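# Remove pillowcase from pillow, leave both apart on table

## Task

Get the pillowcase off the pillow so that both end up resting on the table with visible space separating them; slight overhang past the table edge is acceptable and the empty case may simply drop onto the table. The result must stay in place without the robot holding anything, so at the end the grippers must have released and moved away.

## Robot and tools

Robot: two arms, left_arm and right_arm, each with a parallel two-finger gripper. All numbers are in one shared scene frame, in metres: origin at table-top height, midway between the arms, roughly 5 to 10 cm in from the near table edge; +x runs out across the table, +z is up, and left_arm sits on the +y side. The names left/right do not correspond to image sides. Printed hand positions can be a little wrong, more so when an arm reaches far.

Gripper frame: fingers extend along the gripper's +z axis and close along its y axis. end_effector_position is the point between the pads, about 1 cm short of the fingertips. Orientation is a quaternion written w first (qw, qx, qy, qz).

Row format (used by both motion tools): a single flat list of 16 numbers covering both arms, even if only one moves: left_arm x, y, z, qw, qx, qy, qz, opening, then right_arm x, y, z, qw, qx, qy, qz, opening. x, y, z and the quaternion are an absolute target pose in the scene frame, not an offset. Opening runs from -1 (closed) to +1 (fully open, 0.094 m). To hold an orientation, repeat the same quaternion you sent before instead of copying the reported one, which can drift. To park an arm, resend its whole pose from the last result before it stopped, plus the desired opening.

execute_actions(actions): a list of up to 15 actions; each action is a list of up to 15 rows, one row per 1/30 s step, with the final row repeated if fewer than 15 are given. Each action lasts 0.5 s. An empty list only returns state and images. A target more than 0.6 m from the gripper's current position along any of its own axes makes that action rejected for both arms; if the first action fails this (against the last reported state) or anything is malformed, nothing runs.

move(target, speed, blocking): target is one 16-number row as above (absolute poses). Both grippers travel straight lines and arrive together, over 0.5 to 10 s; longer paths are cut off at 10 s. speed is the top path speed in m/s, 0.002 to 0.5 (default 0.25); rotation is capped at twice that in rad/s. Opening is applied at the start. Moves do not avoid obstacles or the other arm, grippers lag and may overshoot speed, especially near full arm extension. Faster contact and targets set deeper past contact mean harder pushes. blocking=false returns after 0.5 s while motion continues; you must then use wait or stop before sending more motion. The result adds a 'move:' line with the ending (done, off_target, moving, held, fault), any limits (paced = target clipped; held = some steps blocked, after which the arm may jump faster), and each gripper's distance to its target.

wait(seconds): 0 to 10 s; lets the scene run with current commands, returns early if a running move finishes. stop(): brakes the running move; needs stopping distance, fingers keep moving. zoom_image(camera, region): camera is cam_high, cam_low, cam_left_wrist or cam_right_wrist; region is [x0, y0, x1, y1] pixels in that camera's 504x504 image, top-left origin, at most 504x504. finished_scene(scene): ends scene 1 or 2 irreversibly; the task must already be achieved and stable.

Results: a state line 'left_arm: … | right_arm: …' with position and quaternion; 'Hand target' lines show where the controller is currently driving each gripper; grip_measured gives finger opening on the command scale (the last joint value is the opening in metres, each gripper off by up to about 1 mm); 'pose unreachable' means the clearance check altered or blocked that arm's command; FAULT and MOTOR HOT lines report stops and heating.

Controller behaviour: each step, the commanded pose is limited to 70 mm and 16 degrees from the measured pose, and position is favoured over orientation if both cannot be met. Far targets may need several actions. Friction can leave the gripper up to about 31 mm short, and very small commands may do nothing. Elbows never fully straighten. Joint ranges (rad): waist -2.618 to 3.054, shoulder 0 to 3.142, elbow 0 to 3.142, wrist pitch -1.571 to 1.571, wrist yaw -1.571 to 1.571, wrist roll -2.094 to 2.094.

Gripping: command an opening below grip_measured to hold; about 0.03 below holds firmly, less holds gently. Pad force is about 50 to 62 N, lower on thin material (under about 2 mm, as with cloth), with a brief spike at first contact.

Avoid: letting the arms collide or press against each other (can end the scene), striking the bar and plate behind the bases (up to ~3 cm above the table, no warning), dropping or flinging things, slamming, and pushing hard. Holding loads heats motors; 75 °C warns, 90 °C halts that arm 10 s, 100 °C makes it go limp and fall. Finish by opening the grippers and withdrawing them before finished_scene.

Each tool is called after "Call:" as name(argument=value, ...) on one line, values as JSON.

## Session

Call:
execute_actions(actions=[])

Scene clock: 0.00 s.
left_arm: end_effector_position=(+0.2959, +0.4112, +0.3248) grip_measured=+1.000 end_effector_quat_wxyz=(+0.394, +0.024, +0.829, +0.396) | right_arm: end_effector_position=(+0.1221, -0.4933, +0.2995) grip_measured=+1.000 end_effector_quat_wxyz=(+0.179, +0.016, +0.957, -0.227)
Joint positions: left_arm=[-0.132  0.973  1.099 -0.66  -0.864  0.405  0.094] | right_arm=[-1.281  1.174  1.49  -1.341 -0.186 -1.135  0.094]
Joint velocities: left_arm=[ 0.007 -0.012  0.007  0.066 -0.022 -0.022  0.   ] | right_arm=[-0.007 -0.012  0.007  0.007  0.037  0.007  0.   ]
Motor temperatures (°C, as the motors report them): left_arm=[22 27 25 23 22 21] | right_arm=[21 27 26 23 23 24]
Hand target (left_arm): +0.296, +0.411, +0.325; +0.394, +0.024, +0.829, +0.396
Hand target (right_arm): +0.122, -0.493, +0.300; +0.179, +0.016, +0.957, -0.227

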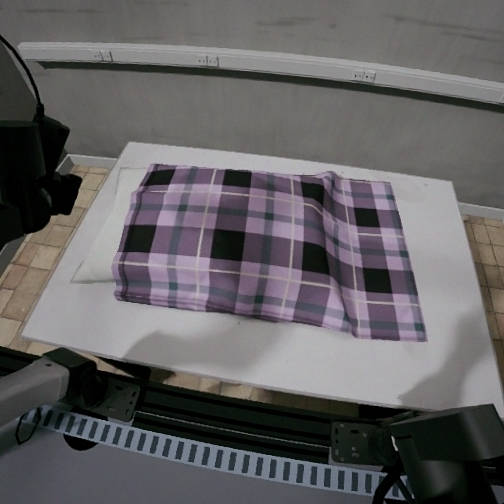

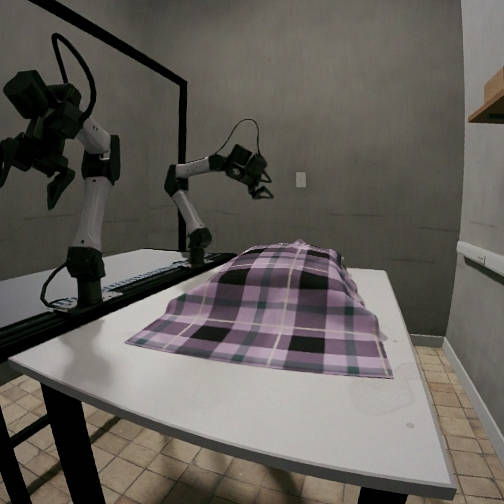

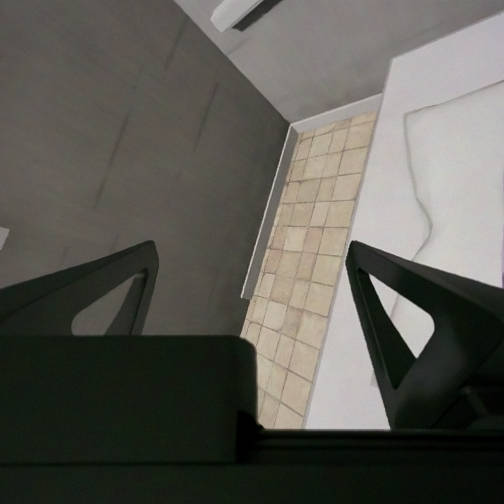

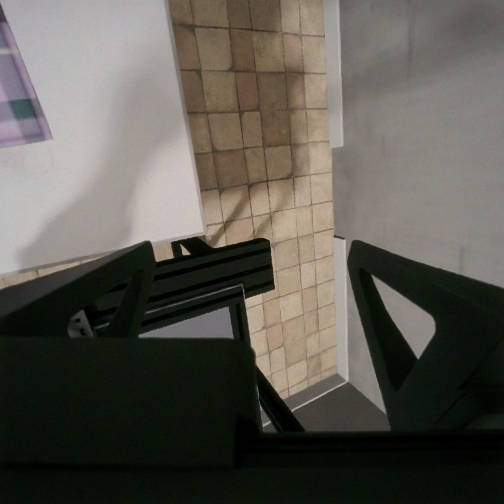

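Call:
move(target=[0.37,0.50,0.13,0.07,-0.2,0.93,-0.3,0.3, 0.37,-0.42,0.12,0.07,0.2,0.93,0.3,0.3], speed=0.3)

Call:
move(target=[0.37,0.46,0.06,0.067,-0.117,0.858,-0.496,0.3, 0.37,-0.385,0.05,0.067,0.117,0.858,0.496,0.3], speed=0.15)

Scene clock: 4.17 s.
left_arm: end_effector_position=(+0.3646, +0.5004, +0.1236) grip_measured=+0.303 end_effector_quat_wxyz=(+0.061, -0.212, +0.928, -0.300) | right_arm: end_effector_position=(+0.3669, -0.4230, +0.1173) grip_measured=+0.302 end_effector_quat_wxyz=(+0.073, +0.199, +0.930, +0.301)
Joint positions: left_arm=[ 0.744  2.175  2.004 -1.54   0.583  0.309  0.061] | right_arm=[-0.724  2.16   1.846 -1.425 -0.641 -0.304  0.061]
Joint velocities: left_arm=[ 0.007 -0.012 -0.002 -0.007 -0.081  0.081 -0.   ] | right_arm=[ 0.007 -0.002 -0.002 -0.037 -0.007  0.007 -0.   ]
Motor temperatures (°C, as the motors report them): left_arm=[22 28 26 24 22 21] | right_arm=[21 28 27 23 23 24]
Hand target (left_arm): +0.366, +0.501, +0.129; +0.067, -0.208, +0.927, -0.303
Hand target (right_arm): +0.370, -0.422, +0.122; +0.076, +0.201, +0.928, +0.304
Off the commanded pose (left_arm): 0.008 m, 2 deg.
Off the commanded pose (right_arm): 0.005 m, 0 deg.
move: done

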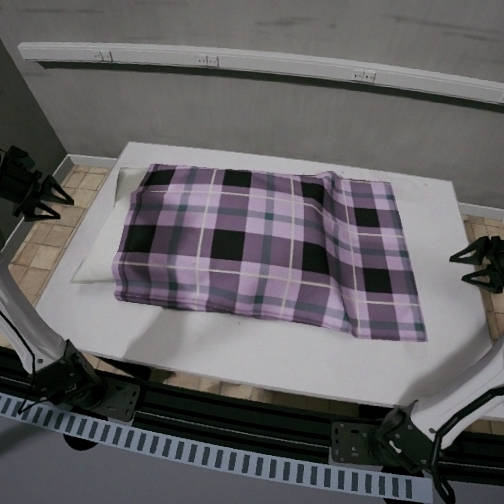

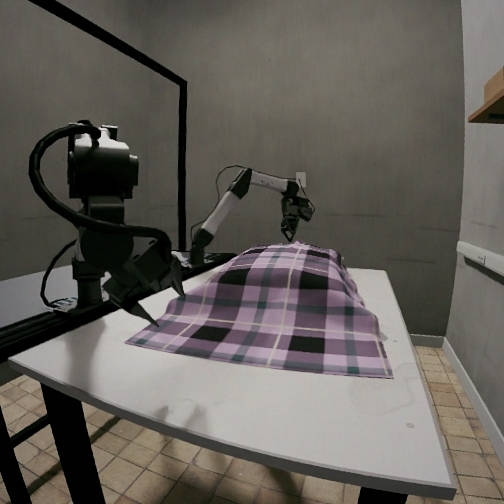

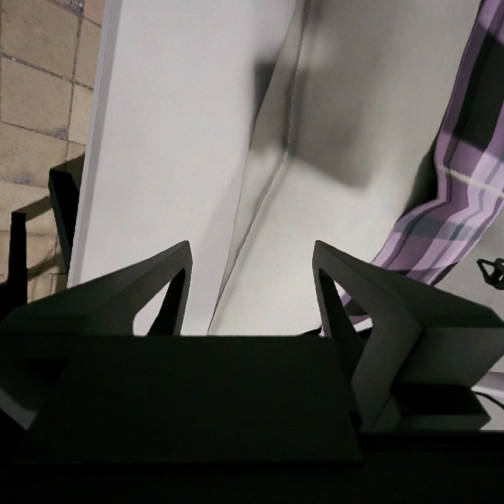

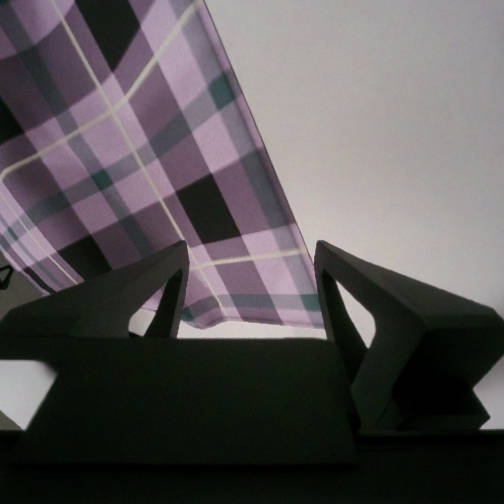

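Scene clock: 6.23 s.
left_arm: end_effector_position=(+0.3730, +0.4625, +0.0629) grip_measured=+0.303 end_effector_quat_wxyz=(+0.092, -0.124, +0.870, -0.468) | right_arm: end_effector_position=(+0.3688, -0.3817, +0.0459) grip_measured=+0.302 end_effector_quat_wxyz=(+0.062, +0.117, +0.860, +0.493)
Joint positions: left_arm=[ 0.756  2.378  1.895 -1.545  0.883  0.672  0.061] | right_arm=[-0.724  2.481  1.844 -1.559 -0.937 -0.726  0.061]
Joint velocities: left_arm=[-0.017  0.002 -0.002  0.022 -0.066 -0.022 -0.   ] | right_arm=[ 0.007 -0.007 -0.007 -0.007  0.007 -0.007 -0.001]
Motor temperatures (°C, as the motors report them): left_arm=[22 29 27 23 22 21] | right_arm=[21 29 27 23 23 24]
Hand target (left_arm): +0.368, +0.459, +0.061; +0.084, -0.130, +0.864, -0.480
Hand target (right_arm): +0.371, -0.386, +0.050; +0.070, +0.119, +0.858, +0.495
Off the commanded pose (left_arm): 0.005 m, 5 deg.
Off the commanded pose (right_arm): 0.005 m, 1 deg.
joint sent to its limit (left arm) — the command would take joint 4 (wrist pitch) past its lower limit, so that joint was sent only as far as its limit.
move: off_target (left_arm)

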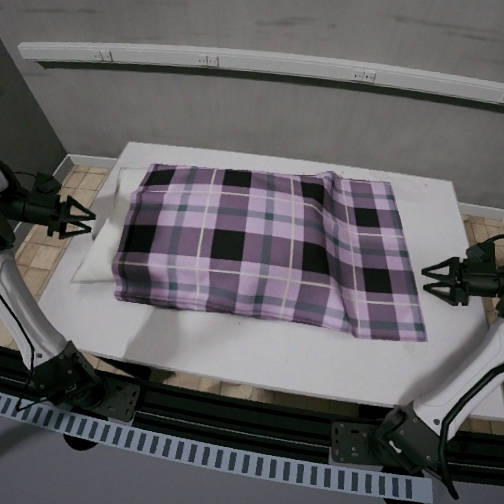

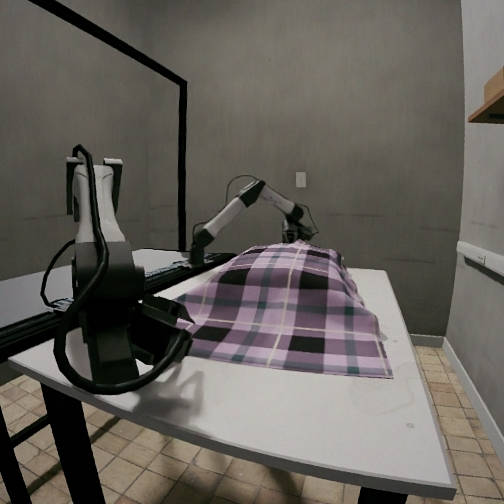

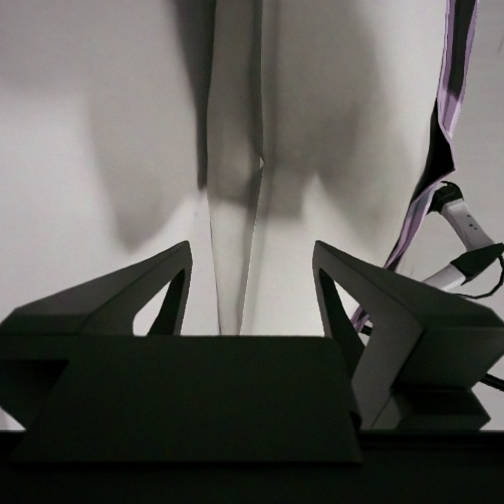

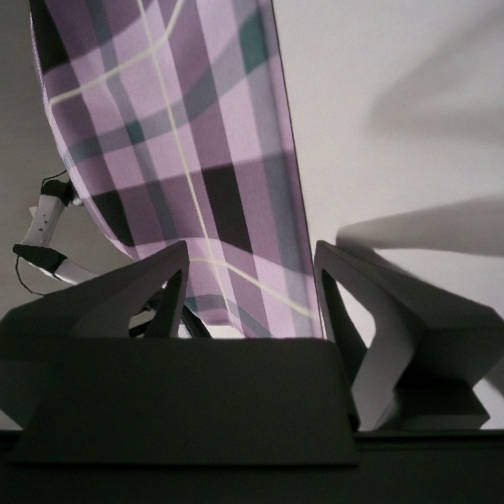

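Call:
move(target=[0.375,0.43,0.05,0.067,-0.117,0.858,-0.496,0.3, 0.372,-0.375,0.032,0.067,0.117,0.858,0.496,0.3], speed=0.1)

Call:
move(target=[0.38,0.40,0.045,0.067,-0.117,0.858,-0.496,0.3, 0.38,-0.335,0.032,0.067,0.117,0.858,0.496,0.3], speed=0.1)

Scene clock: 7.20 s.
left_arm: end_effector_position=(+0.3764, +0.4353, +0.0564) grip_measured=+0.303 end_effector_quat_wxyz=(+0.076, -0.110, +0.864, -0.485) | right_arm: end_effector_position=(+0.3720, -0.3791, +0.0414) grip_measured=+0.302 end_effector_quat_wxyz=(+0.071, +0.117, +0.858, +0.495)
Joint positions: left_arm=[ 0.701  2.378  1.842 -1.521  0.908  0.669  0.061] | right_arm=[-0.717  2.481  1.823 -1.521 -0.955 -0.719  0.061]
Joint velocities: left_arm=[-0.007  0.002 -0.012  0.007  0.037 -0.051  0.   ] | right_arm=[-0.007  0.002 -0.007  0.007 -0.007  0.066  0.001]
Motor temperatures (°C, as the motors report them): left_arm=[22 29 27 23 22 21] | right_arm=[21 29 27 23 23 24]
Hand target (left_arm): +0.374, +0.430, +0.050; +0.066, -0.117, +0.858, -0.495
Hand target (right_arm): +0.372, -0.375, +0.032; +0.067, +0.117, +0.858, +0.496
Off the commanded pose (left_arm): 0.008 m, 2 deg.
Off the commanded pose (right_arm): 0.010 m, 0 deg.
move: done

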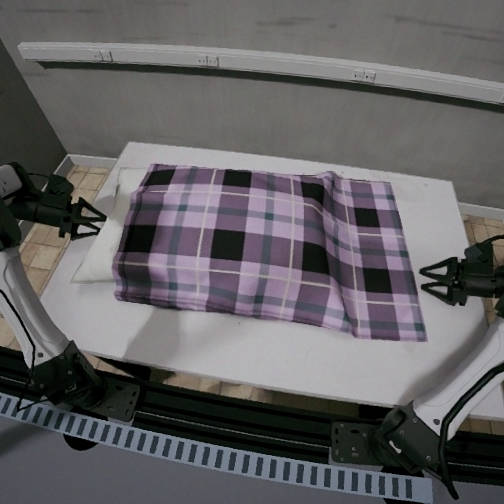

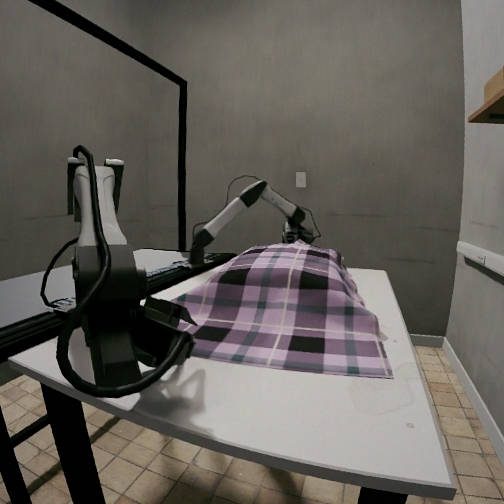

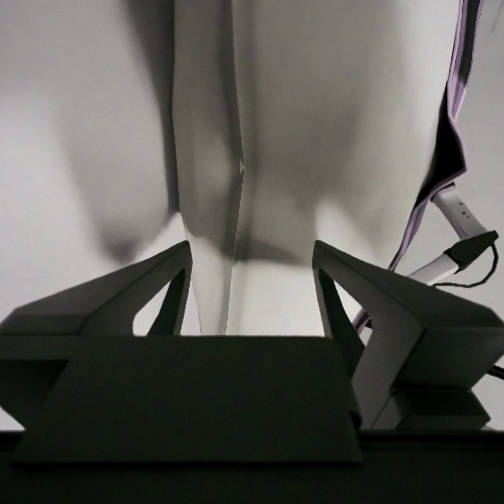

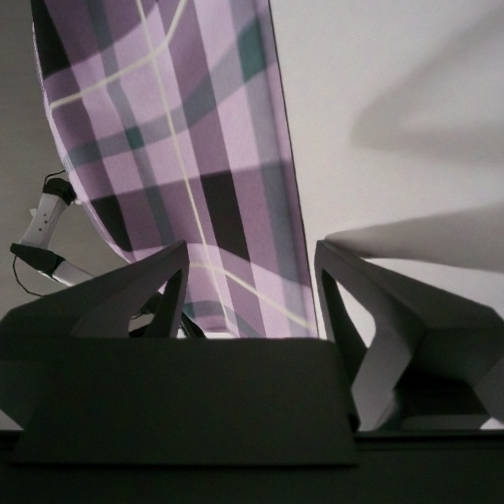

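Scene clock: 8.13 s.
left_arm: end_effector_position=(+0.3794, +0.4066, +0.0401) grip_measured=+0.302 end_effector_quat_wxyz=(+0.065, -0.118, +0.861, -0.491) | right_arm: end_effector_position=(+0.3794, -0.3358, +0.0411) grip_measured=+0.302 end_effector_quat_wxyz=(+0.061, +0.127, +0.849, +0.509)
Joint positions: left_arm=[ 0.641  2.346  1.712 -1.378  0.936  0.574  0.061] | right_arm=[-0.624  2.403  1.674 -1.377 -1.023 -0.585  0.061]
Joint velocities: left_arm=[-0.007  0.002 -0.002 -0.066 -0.007  0.022 -0.001] | right_arm=[-0.012  0.007 -0.022 -0.022  0.022 -0.081 -0.001]
Motor temperatures (°C, as the motors report them): left_arm=[22 30 27 23 22 21] | right_arm=[21 30 27 23 23 24]
Hand target (left_arm): +0.379, +0.400, +0.045; +0.066, -0.117, +0.858, -0.496
Hand target (right_arm): +0.380, -0.335, +0.032; +0.066, +0.116, +0.857, +0.498
Off the commanded pose (left_arm): 0.008 m, 1 deg.
Off the commanded pose (right_arm): 0.009 m, 2 deg.
move: done

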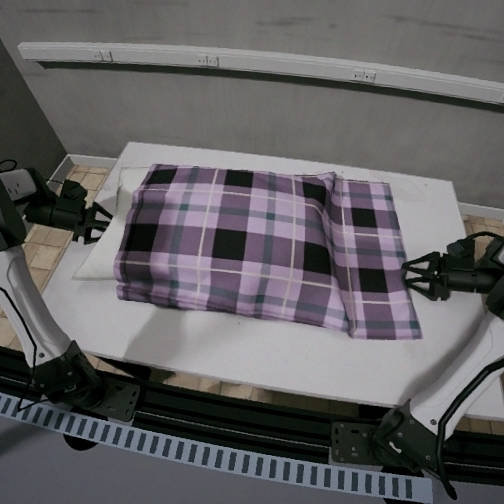

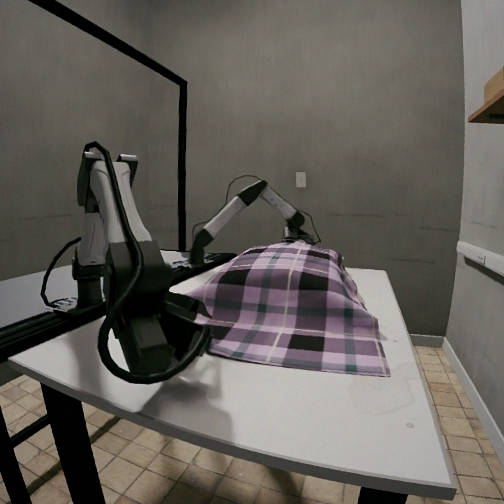

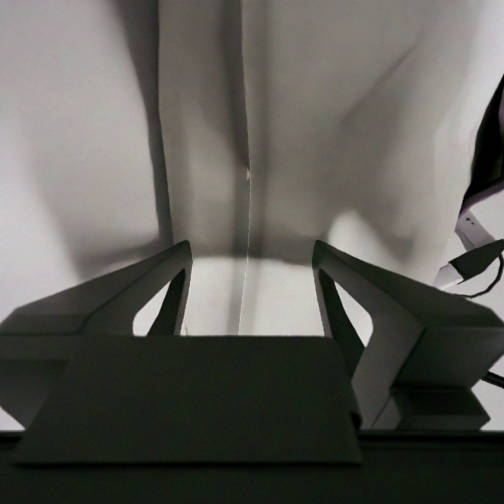

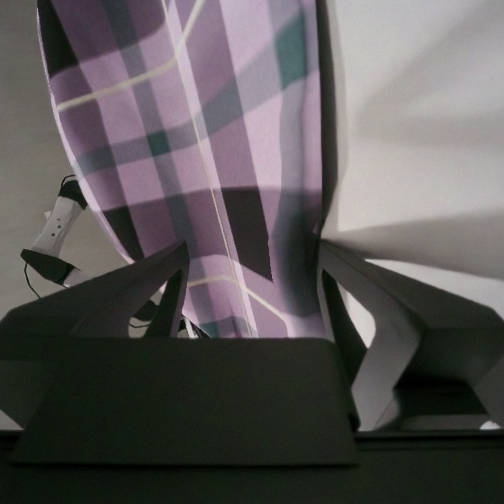

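Call:
move(target=[0.385,0.37,0.04,0.067,-0.117,0.858,-0.496,0.3, 0.385,-0.30,0.03,0.067,0.117,0.858,0.496,0.3], speed=0.08)

Scene clock: 9.37 s.
left_arm: end_effector_position=(+0.3856, +0.3766, +0.0348) grip_measured=+0.302 end_effector_quat_wxyz=(+0.065, -0.118, +0.860, -0.491) | right_arm: end_effector_position=(+0.3858, -0.3023, +0.0411) grip_measured=+0.302 end_effector_quat_wxyz=(+0.064, +0.127, +0.848, +0.511)
Joint positions: left_arm=[ 0.57   2.291  1.596 -1.225  0.964  0.46   0.061] | right_arm=[-0.545  2.323  1.545 -1.2   -1.068 -0.441  0.061]
Joint velocities: left_arm=[ 0.002 -0.002  0.002  0.095 -0.022  0.051  0.001] | right_arm=[-0.007  0.012  0.002  0.007 -0.066 -0.022  0.   ]
Motor temperatures (°C, as the motors report them): left_arm=[22 31 27 23 22 21] | right_arm=[21 30 27 23 23 24]
Hand target (left_arm): +0.384, +0.370, +0.040; +0.066, -0.117, +0.858, -0.496
Hand target (right_arm): +0.385, -0.300, +0.030; +0.066, +0.116, +0.857, +0.497
Off the commanded pose (left_arm): 0.008 m, 1 deg.
Off the commanded pose (right_arm): 0.011 m, 2 deg.
move: off_target (right_arm)

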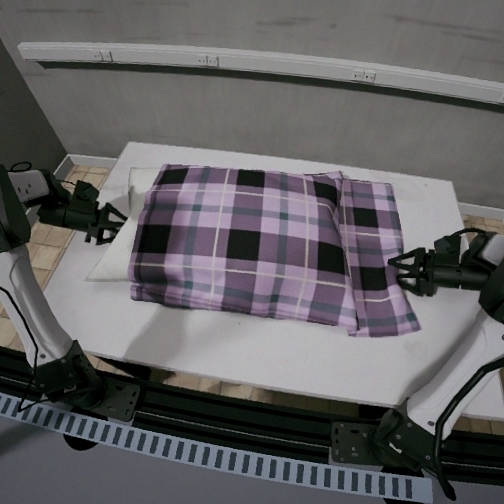

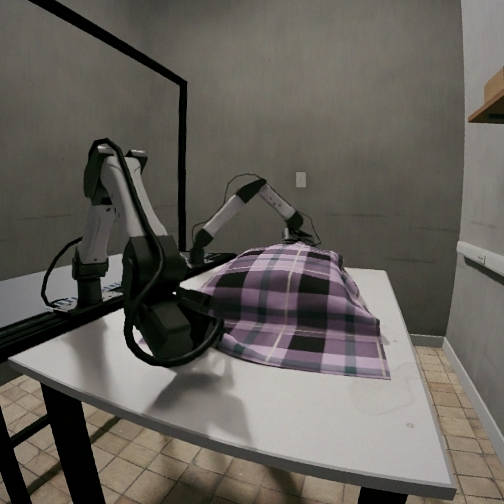

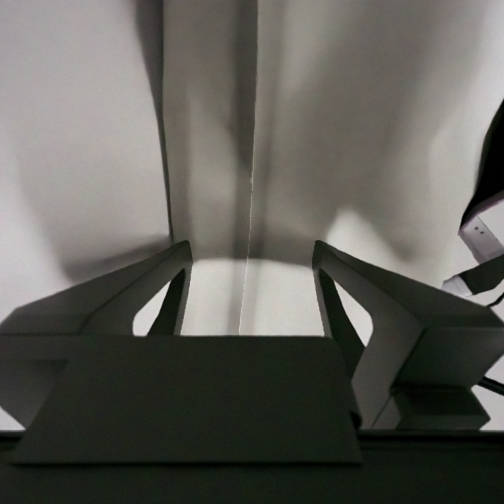

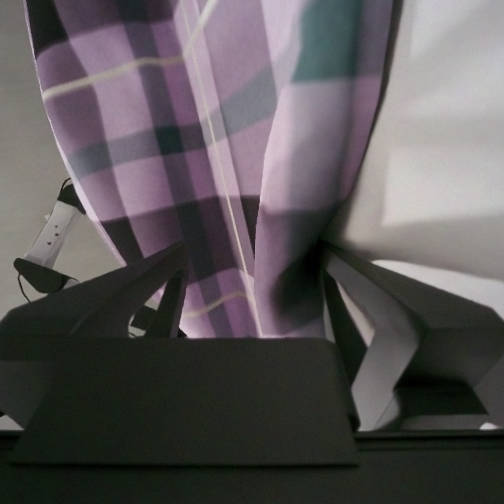

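Call:
move(target=[0.387,0.355,0.035,0.067,-0.117,0.858,-0.496,-1, 0.387,-0.285,0.03,0.067,0.117,0.858,0.496,-1], speed=0.05)

Call:
move(target=[0.385,0.40,0.06,0.067,-0.117,0.858,-0.496,-1, 0.385,-0.33,0.06,0.067,0.117,0.858,0.496,-1], speed=0.08)

Scene clock: 10.57 s.
left_arm: end_effector_position=(+0.3886, +0.3624, +0.0311) grip_measured=-0.977 end_effector_quat_wxyz=(+0.067, -0.120, +0.860, -0.492) | right_arm: end_effector_position=(+0.3886, -0.2863, +0.0278) grip_measured=-0.951 end_effector_quat_wxyz=(+0.065, +0.118, +0.854, +0.502)
Joint positions: left_arm=[ 0.535  2.266  1.539 -1.138  0.978  0.396  0.001] | right_arm=[-0.498  2.307  1.48  -1.069 -1.062 -0.366  0.002]
Joint velocities: left_arm=[-0.002  0.002 -0.002  0.022  0.007 -0.037  0.   ] | right_arm=[-0.002 -0.012 -0.027 -0.007 -0.007 -0.081  0.   ]
Motor temperatures (°C, as the motors report them): left_arm=[22 31 27 23 22 21] | right_arm=[21 31 27 23 23 24]
Hand target (left_arm): +0.387, +0.355, +0.035; +0.066, -0.117, +0.858, -0.496
Hand target (right_arm): +0.387, -0.285, +0.030; +0.066, +0.116, +0.858, +0.496
Off the commanded pose (left_arm): 0.008 m, 1 deg.
Off the commanded pose (right_arm): 0.003 m, 1 deg.
move: done

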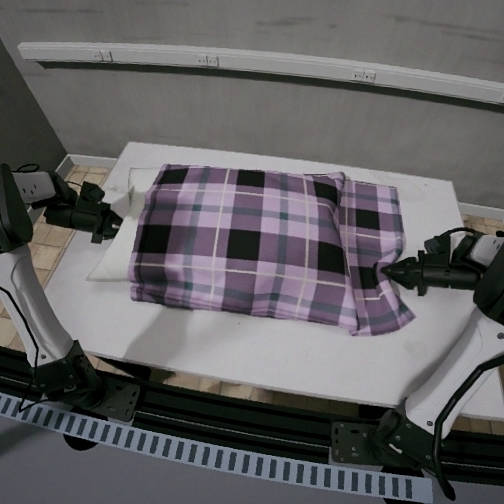

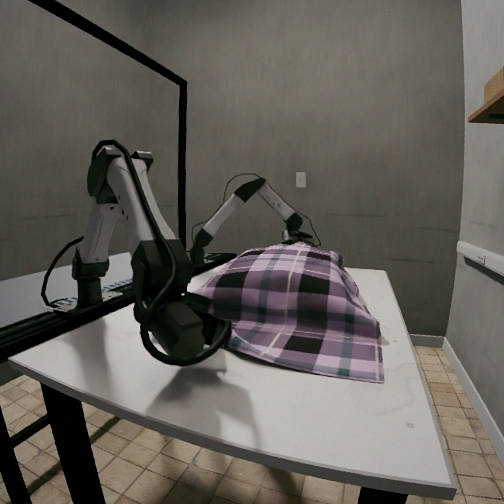

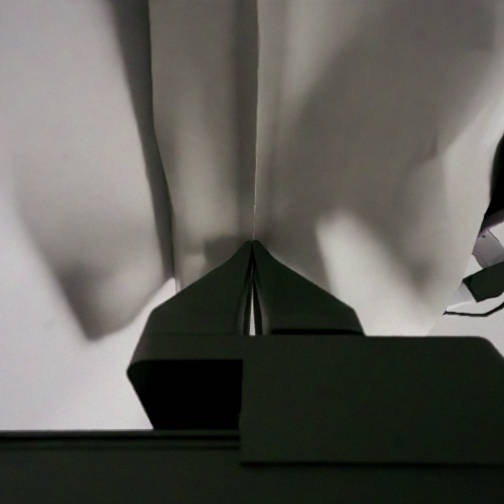

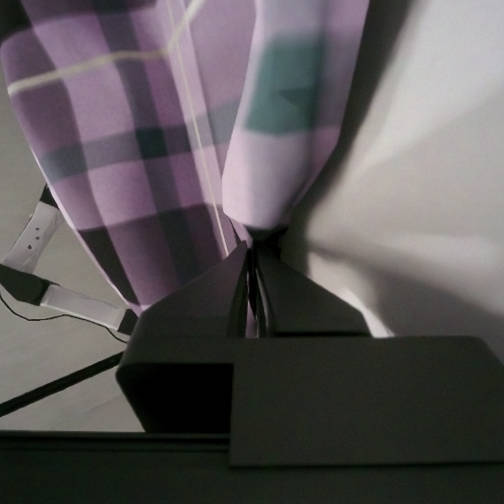

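Scene clock: 11.80 s.
left_arm: end_effector_position=(+0.3855, +0.3988, +0.0600) grip_measured=-0.977 end_effector_quat_wxyz=(+0.070, -0.120, +0.857, -0.497) | right_arm: end_effector_position=(+0.3845, -0.3241, +0.0601) grip_measured=-0.951 end_effector_quat_wxyz=(+0.068, +0.116, +0.857, +0.498)
Joint positions: left_arm=[ 0.62   2.307  1.719 -1.398  0.963  0.541  0.001] | right_arm=[-0.59   2.33   1.652 -1.352 -1.021 -0.532  0.002]
Joint velocities: left_arm=[ 0.007  0.007  0.002  0.066 -0.037  0.037 -0.001] | right_arm=[-0.007  0.007  0.002 -0.037  0.022 -0.022 -0.   ]
Motor temperatures (°C, as the motors report them): left_arm=[22 32 27 23 22 21] | right_arm=[21 31 28 23 23 24]
Hand target (left_arm): +0.386, +0.400, +0.060; +0.068, -0.117, +0.858, -0.496
Hand target (right_arm): +0.385, -0.330, +0.060; +0.068, +0.117, +0.858, +0.495
Off the commanded pose (left_arm): 0.001 m, 1 deg.
Off the commanded pose (right_arm): 0.006 m, 0 deg.
move: done

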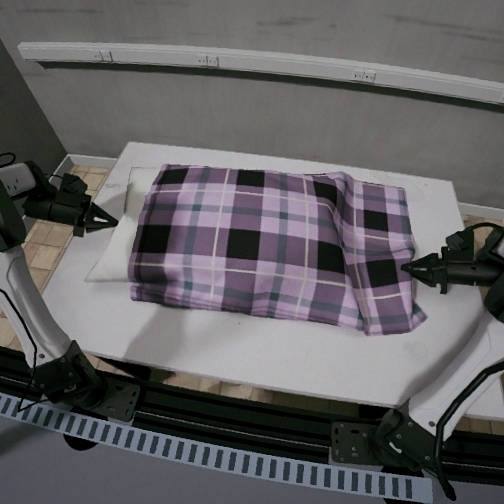

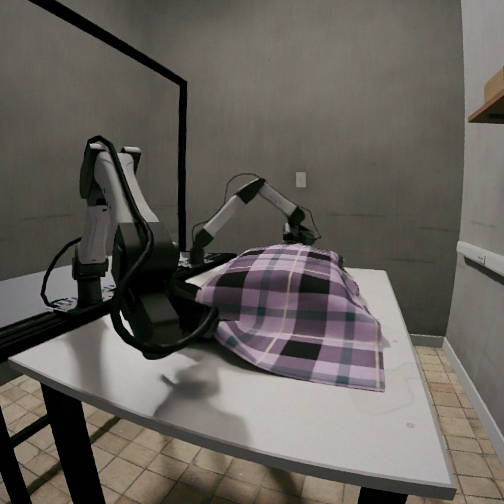

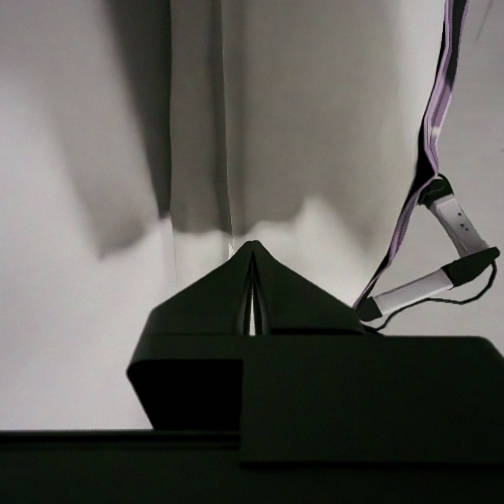

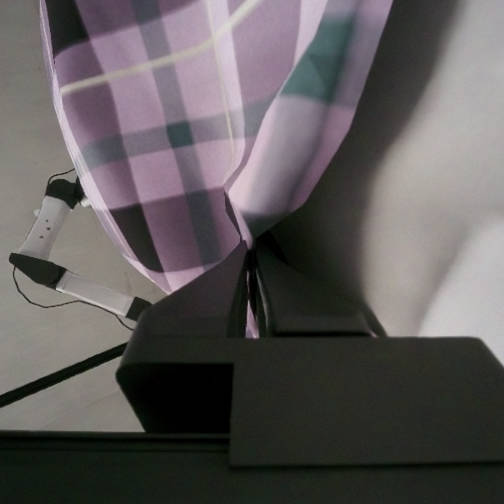

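Call:
move(target=[0.385,0.42,0.042,0.067,-0.117,0.858,-0.496,0.1, 0.385,-0.25,0.045,0.067,0.117,0.858,0.496,-1], speed=0.08)

Scene clock: 13.93 s.
left_arm: end_effector_position=(+0.3847, +0.4172, +0.0424) grip_measured=+0.097 end_effector_quat_wxyz=(+0.069, -0.119, +0.857, -0.497) | right_arm: end_effector_position=(+0.3856, -0.2518, +0.0401) grip_measured=-0.951 end_effector_quat_wxyz=(+0.061, +0.116, +0.859, +0.494)
Joint positions: left_arm=[ 0.659  2.39   1.79  -1.438  0.945  0.605  0.052] | right_arm=[-0.414  2.187  1.356 -0.923 -1.063 -0.204  0.002]
Joint velocities: left_arm=[-0.022 -0.007 -0.002  0.007  0.022  0.037 -0.001] | right_arm=[-0.007  0.007 -0.017 -0.007  0.007  0.022 -0.001]
Motor temperatures (°C, as the motors report them): left_arm=[22 32 27 23 22 21] | right_arm=[21 32 28 23 23 24]
Hand target (left_arm): +0.385, +0.420, +0.042; +0.068, -0.117, +0.858, -0.496
Hand target (right_arm): +0.385, -0.250, +0.045; +0.066, +0.116, +0.857, +0.497
Off the commanded pose (left_arm): 0.003 m, 0 deg.
Off the commanded pose (right_arm): 0.005 m, 1 deg.
move: done

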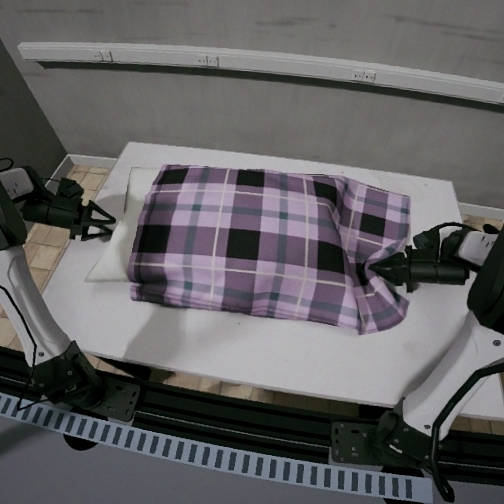

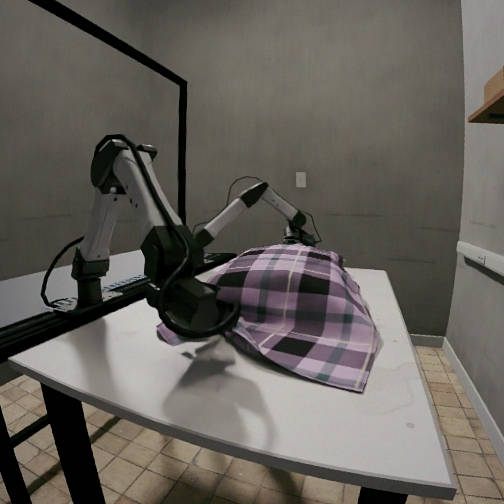

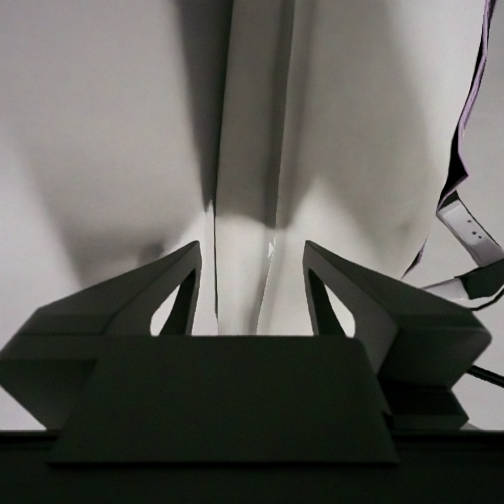

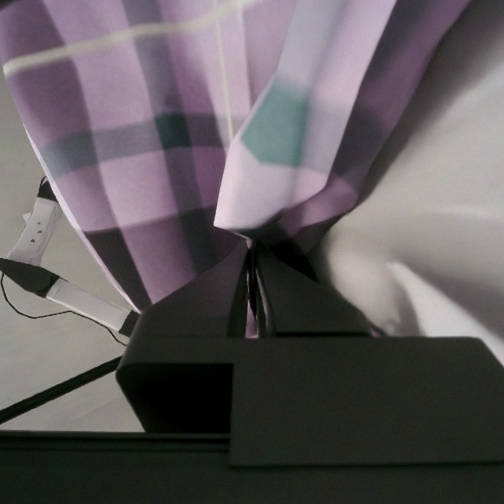

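Call:
move(target=[0.387,0.365,0.045,0.067,-0.117,0.858,-0.496,0.15, 0.385,-0.23,0.045,0.067,0.117,0.858,0.496,-1], speed=0.06)

Scene clock: 15.57 s.
left_arm: end_effector_position=(+0.3872, +0.3716, +0.0400) grip_measured=+0.147 end_effector_quat_wxyz=(+0.065, -0.119, +0.860, -0.491) | right_arm: end_effector_position=(+0.3861, -0.2335, +0.0400) grip_measured=-0.951 end_effector_quat_wxyz=(+0.063, +0.119, +0.860, +0.492)
Joint positions: left_arm=[ 0.556  2.273  1.589 -1.218  0.968  0.437  0.054] | right_arm=[-0.365  2.139  1.283 -0.797 -1.067 -0.09   0.002]
Joint velocities: left_arm=[-0.002 -0.007  0.002  0.081 -0.007 -0.007 -0.   ] | right_arm=[-0.012 -0.007 -0.007 -0.007 -0.037  0.051  0.   ]
Motor temperatures (°C, as the motors report them): left_arm=[22 33 27 23 22 21] | right_arm=[21 33 28 23 23 24]
Hand target (left_arm): +0.386, +0.365, +0.045; +0.066, -0.117, +0.858, -0.495
Hand target (right_arm): +0.385, -0.230, +0.045; +0.066, +0.117, +0.858, +0.496
Off the commanded pose (left_arm): 0.008 m, 1 deg.
Off the commanded pose (right_arm): 0.006 m, 1 deg.
move: done

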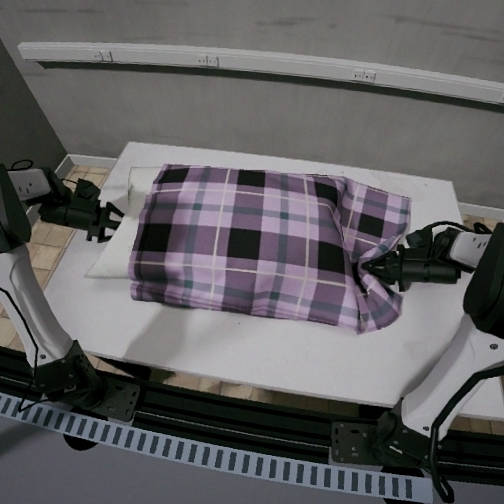

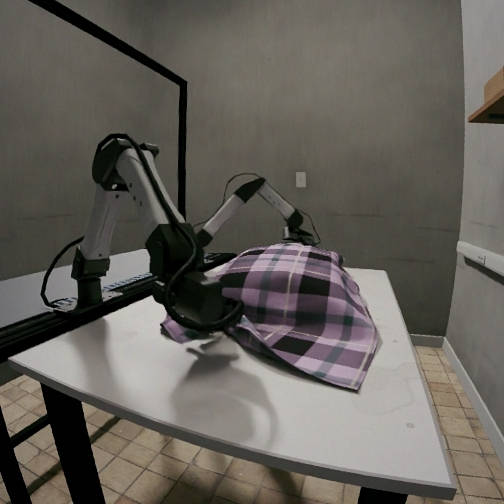

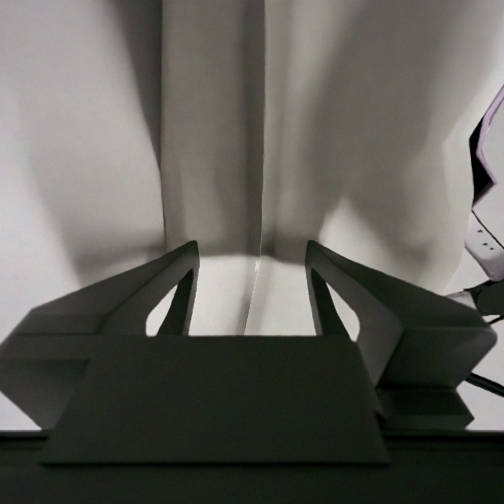

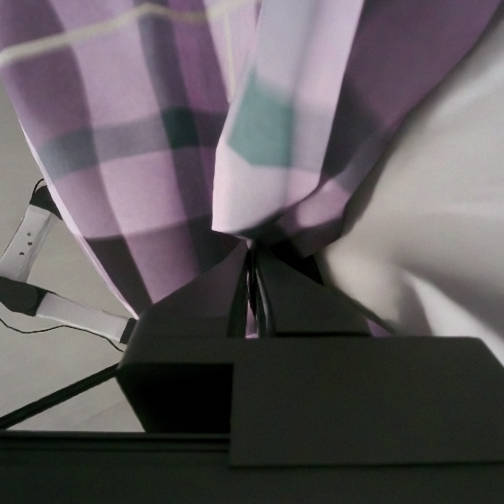

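Tips touching now; push deeper with backstop, then close.

Call:
move(target=[0.39,0.325,0.04,0.067,-0.117,0.858,-0.496,0.15, 0.385,-0.21,0.045,0.067,0.117,0.858,0.496,-1], speed=0.05)

Scene clock: 16.97 s.
left_arm: end_effector_position=(+0.3915, +0.3333, +0.0349) grip_measured=+0.147 end_effector_quat_wxyz=(+0.066, -0.120, +0.861, -0.490) | right_arm: end_effector_position=(+0.3865, -0.2140, +0.0397) grip_measured=-0.951 end_effector_quat_wxyz=(+0.063, +0.119, +0.860, +0.492)
Joint positions: left_arm=[ 0.463  2.196  1.441 -1.003  0.991  0.267  0.054] | right_arm=[-0.313  2.098  1.218 -0.673 -1.067  0.023  0.002]
Joint velocities: left_arm=[-0.012 -0.002 -0.007 -0.007 -0.066 -0.051 -0.001] | right_arm=[-0.012  0.012  0.002  0.022 -0.007  0.081  0.001]
Motor temperatures (°C, as the motors report them): left_arm=[22 34 27 23 22 21] | right_arm=[21 34 28 23 23 24]
Hand target (left_arm): +0.389, +0.325, +0.040; +0.066, -0.117, +0.858, -0.495
Hand target (right_arm): +0.385, -0.210, +0.045; +0.066, +0.117, +0.858, +0.496
Off the commanded pose (left_arm): 0.010 m, 1 deg.
Off the commanded pose (right_arm): 0.007 m, 1 deg.
move: done

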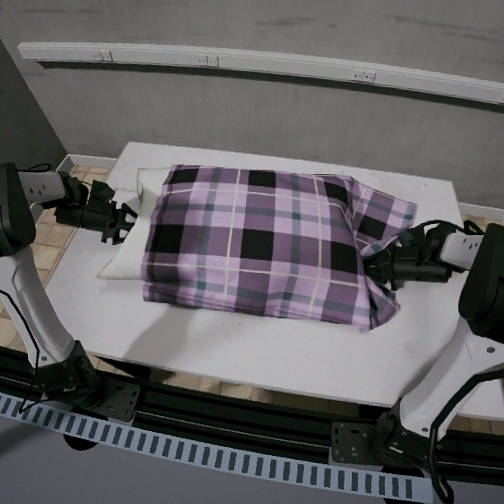

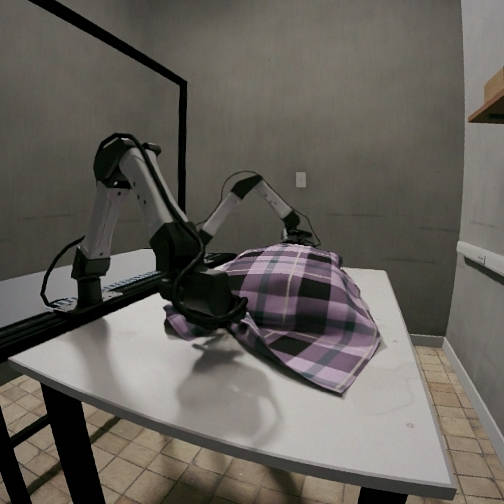

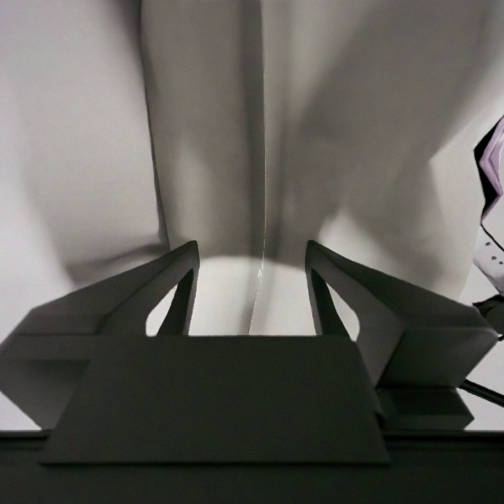

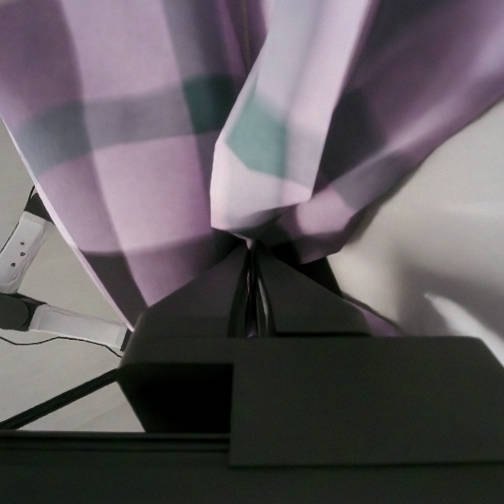

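Call:
move(target=[0.392,0.29,0.04,0.067,-0.117,0.858,-0.496,0.15, 0.385,-0.185,0.05,0.067,0.117,0.858,0.496,-1], speed=0.05)

Scene clock: 18.33 s.
left_arm: end_effector_position=(+0.3966, +0.3022, +0.0359) grip_measured=+0.147 end_effector_quat_wxyz=(+0.073, -0.121, +0.862, -0.486) | right_arm: end_effector_position=(+0.3874, -0.1913, +0.0447) grip_measured=-0.951 end_effector_quat_wxyz=(+0.066, +0.121, +0.860, +0.492)
Joint positions: left_arm=[ 0.38   2.125  1.331 -0.811  0.996  0.099  0.054] | right_arm=[-0.25   2.043  1.151 -0.536 -1.062  0.165  0.002]
Joint velocities: left_arm=[-0.017  0.007 -0.012 -0.051 -0.022  0.066 -0.001] | right_arm=[-0.002  0.002 -0.012  0.037  0.022  0.007 -0.001]
Motor temperatures (°C, as the motors report them): left_arm=[22 34 27 23 22 21] | right_arm=[21 34 28 23 23 24]
Hand target (left_arm): +0.391, +0.290, +0.040; +0.066, -0.117, +0.858, -0.495
Hand target (right_arm): +0.385, -0.185, +0.050; +0.066, +0.117, +0.858, +0.496
Off the commanded pose (left_arm): 0.014 m, 2 deg.
Off the commanded pose (right_arm): 0.009 m, 1 deg.
move: off_target (left_arm)

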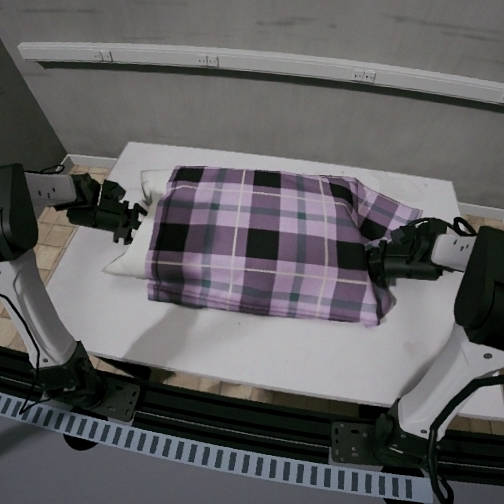

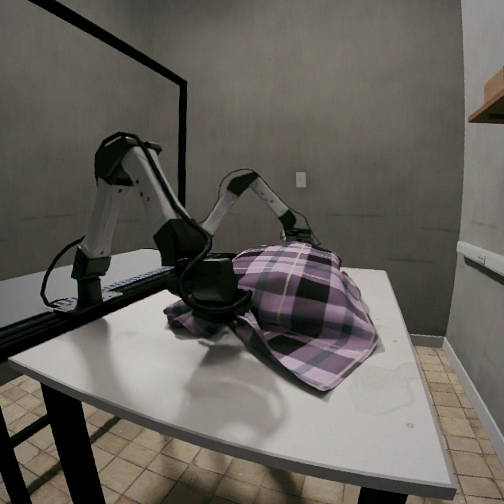

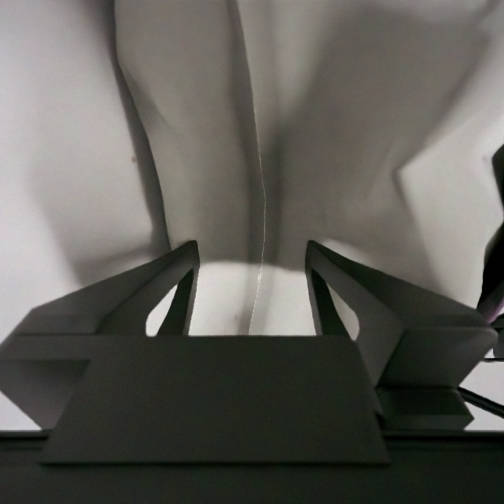

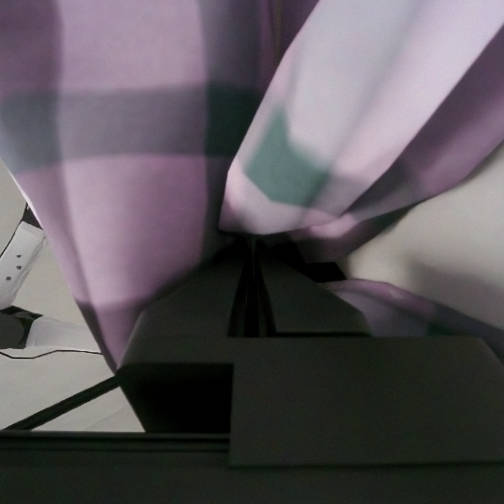

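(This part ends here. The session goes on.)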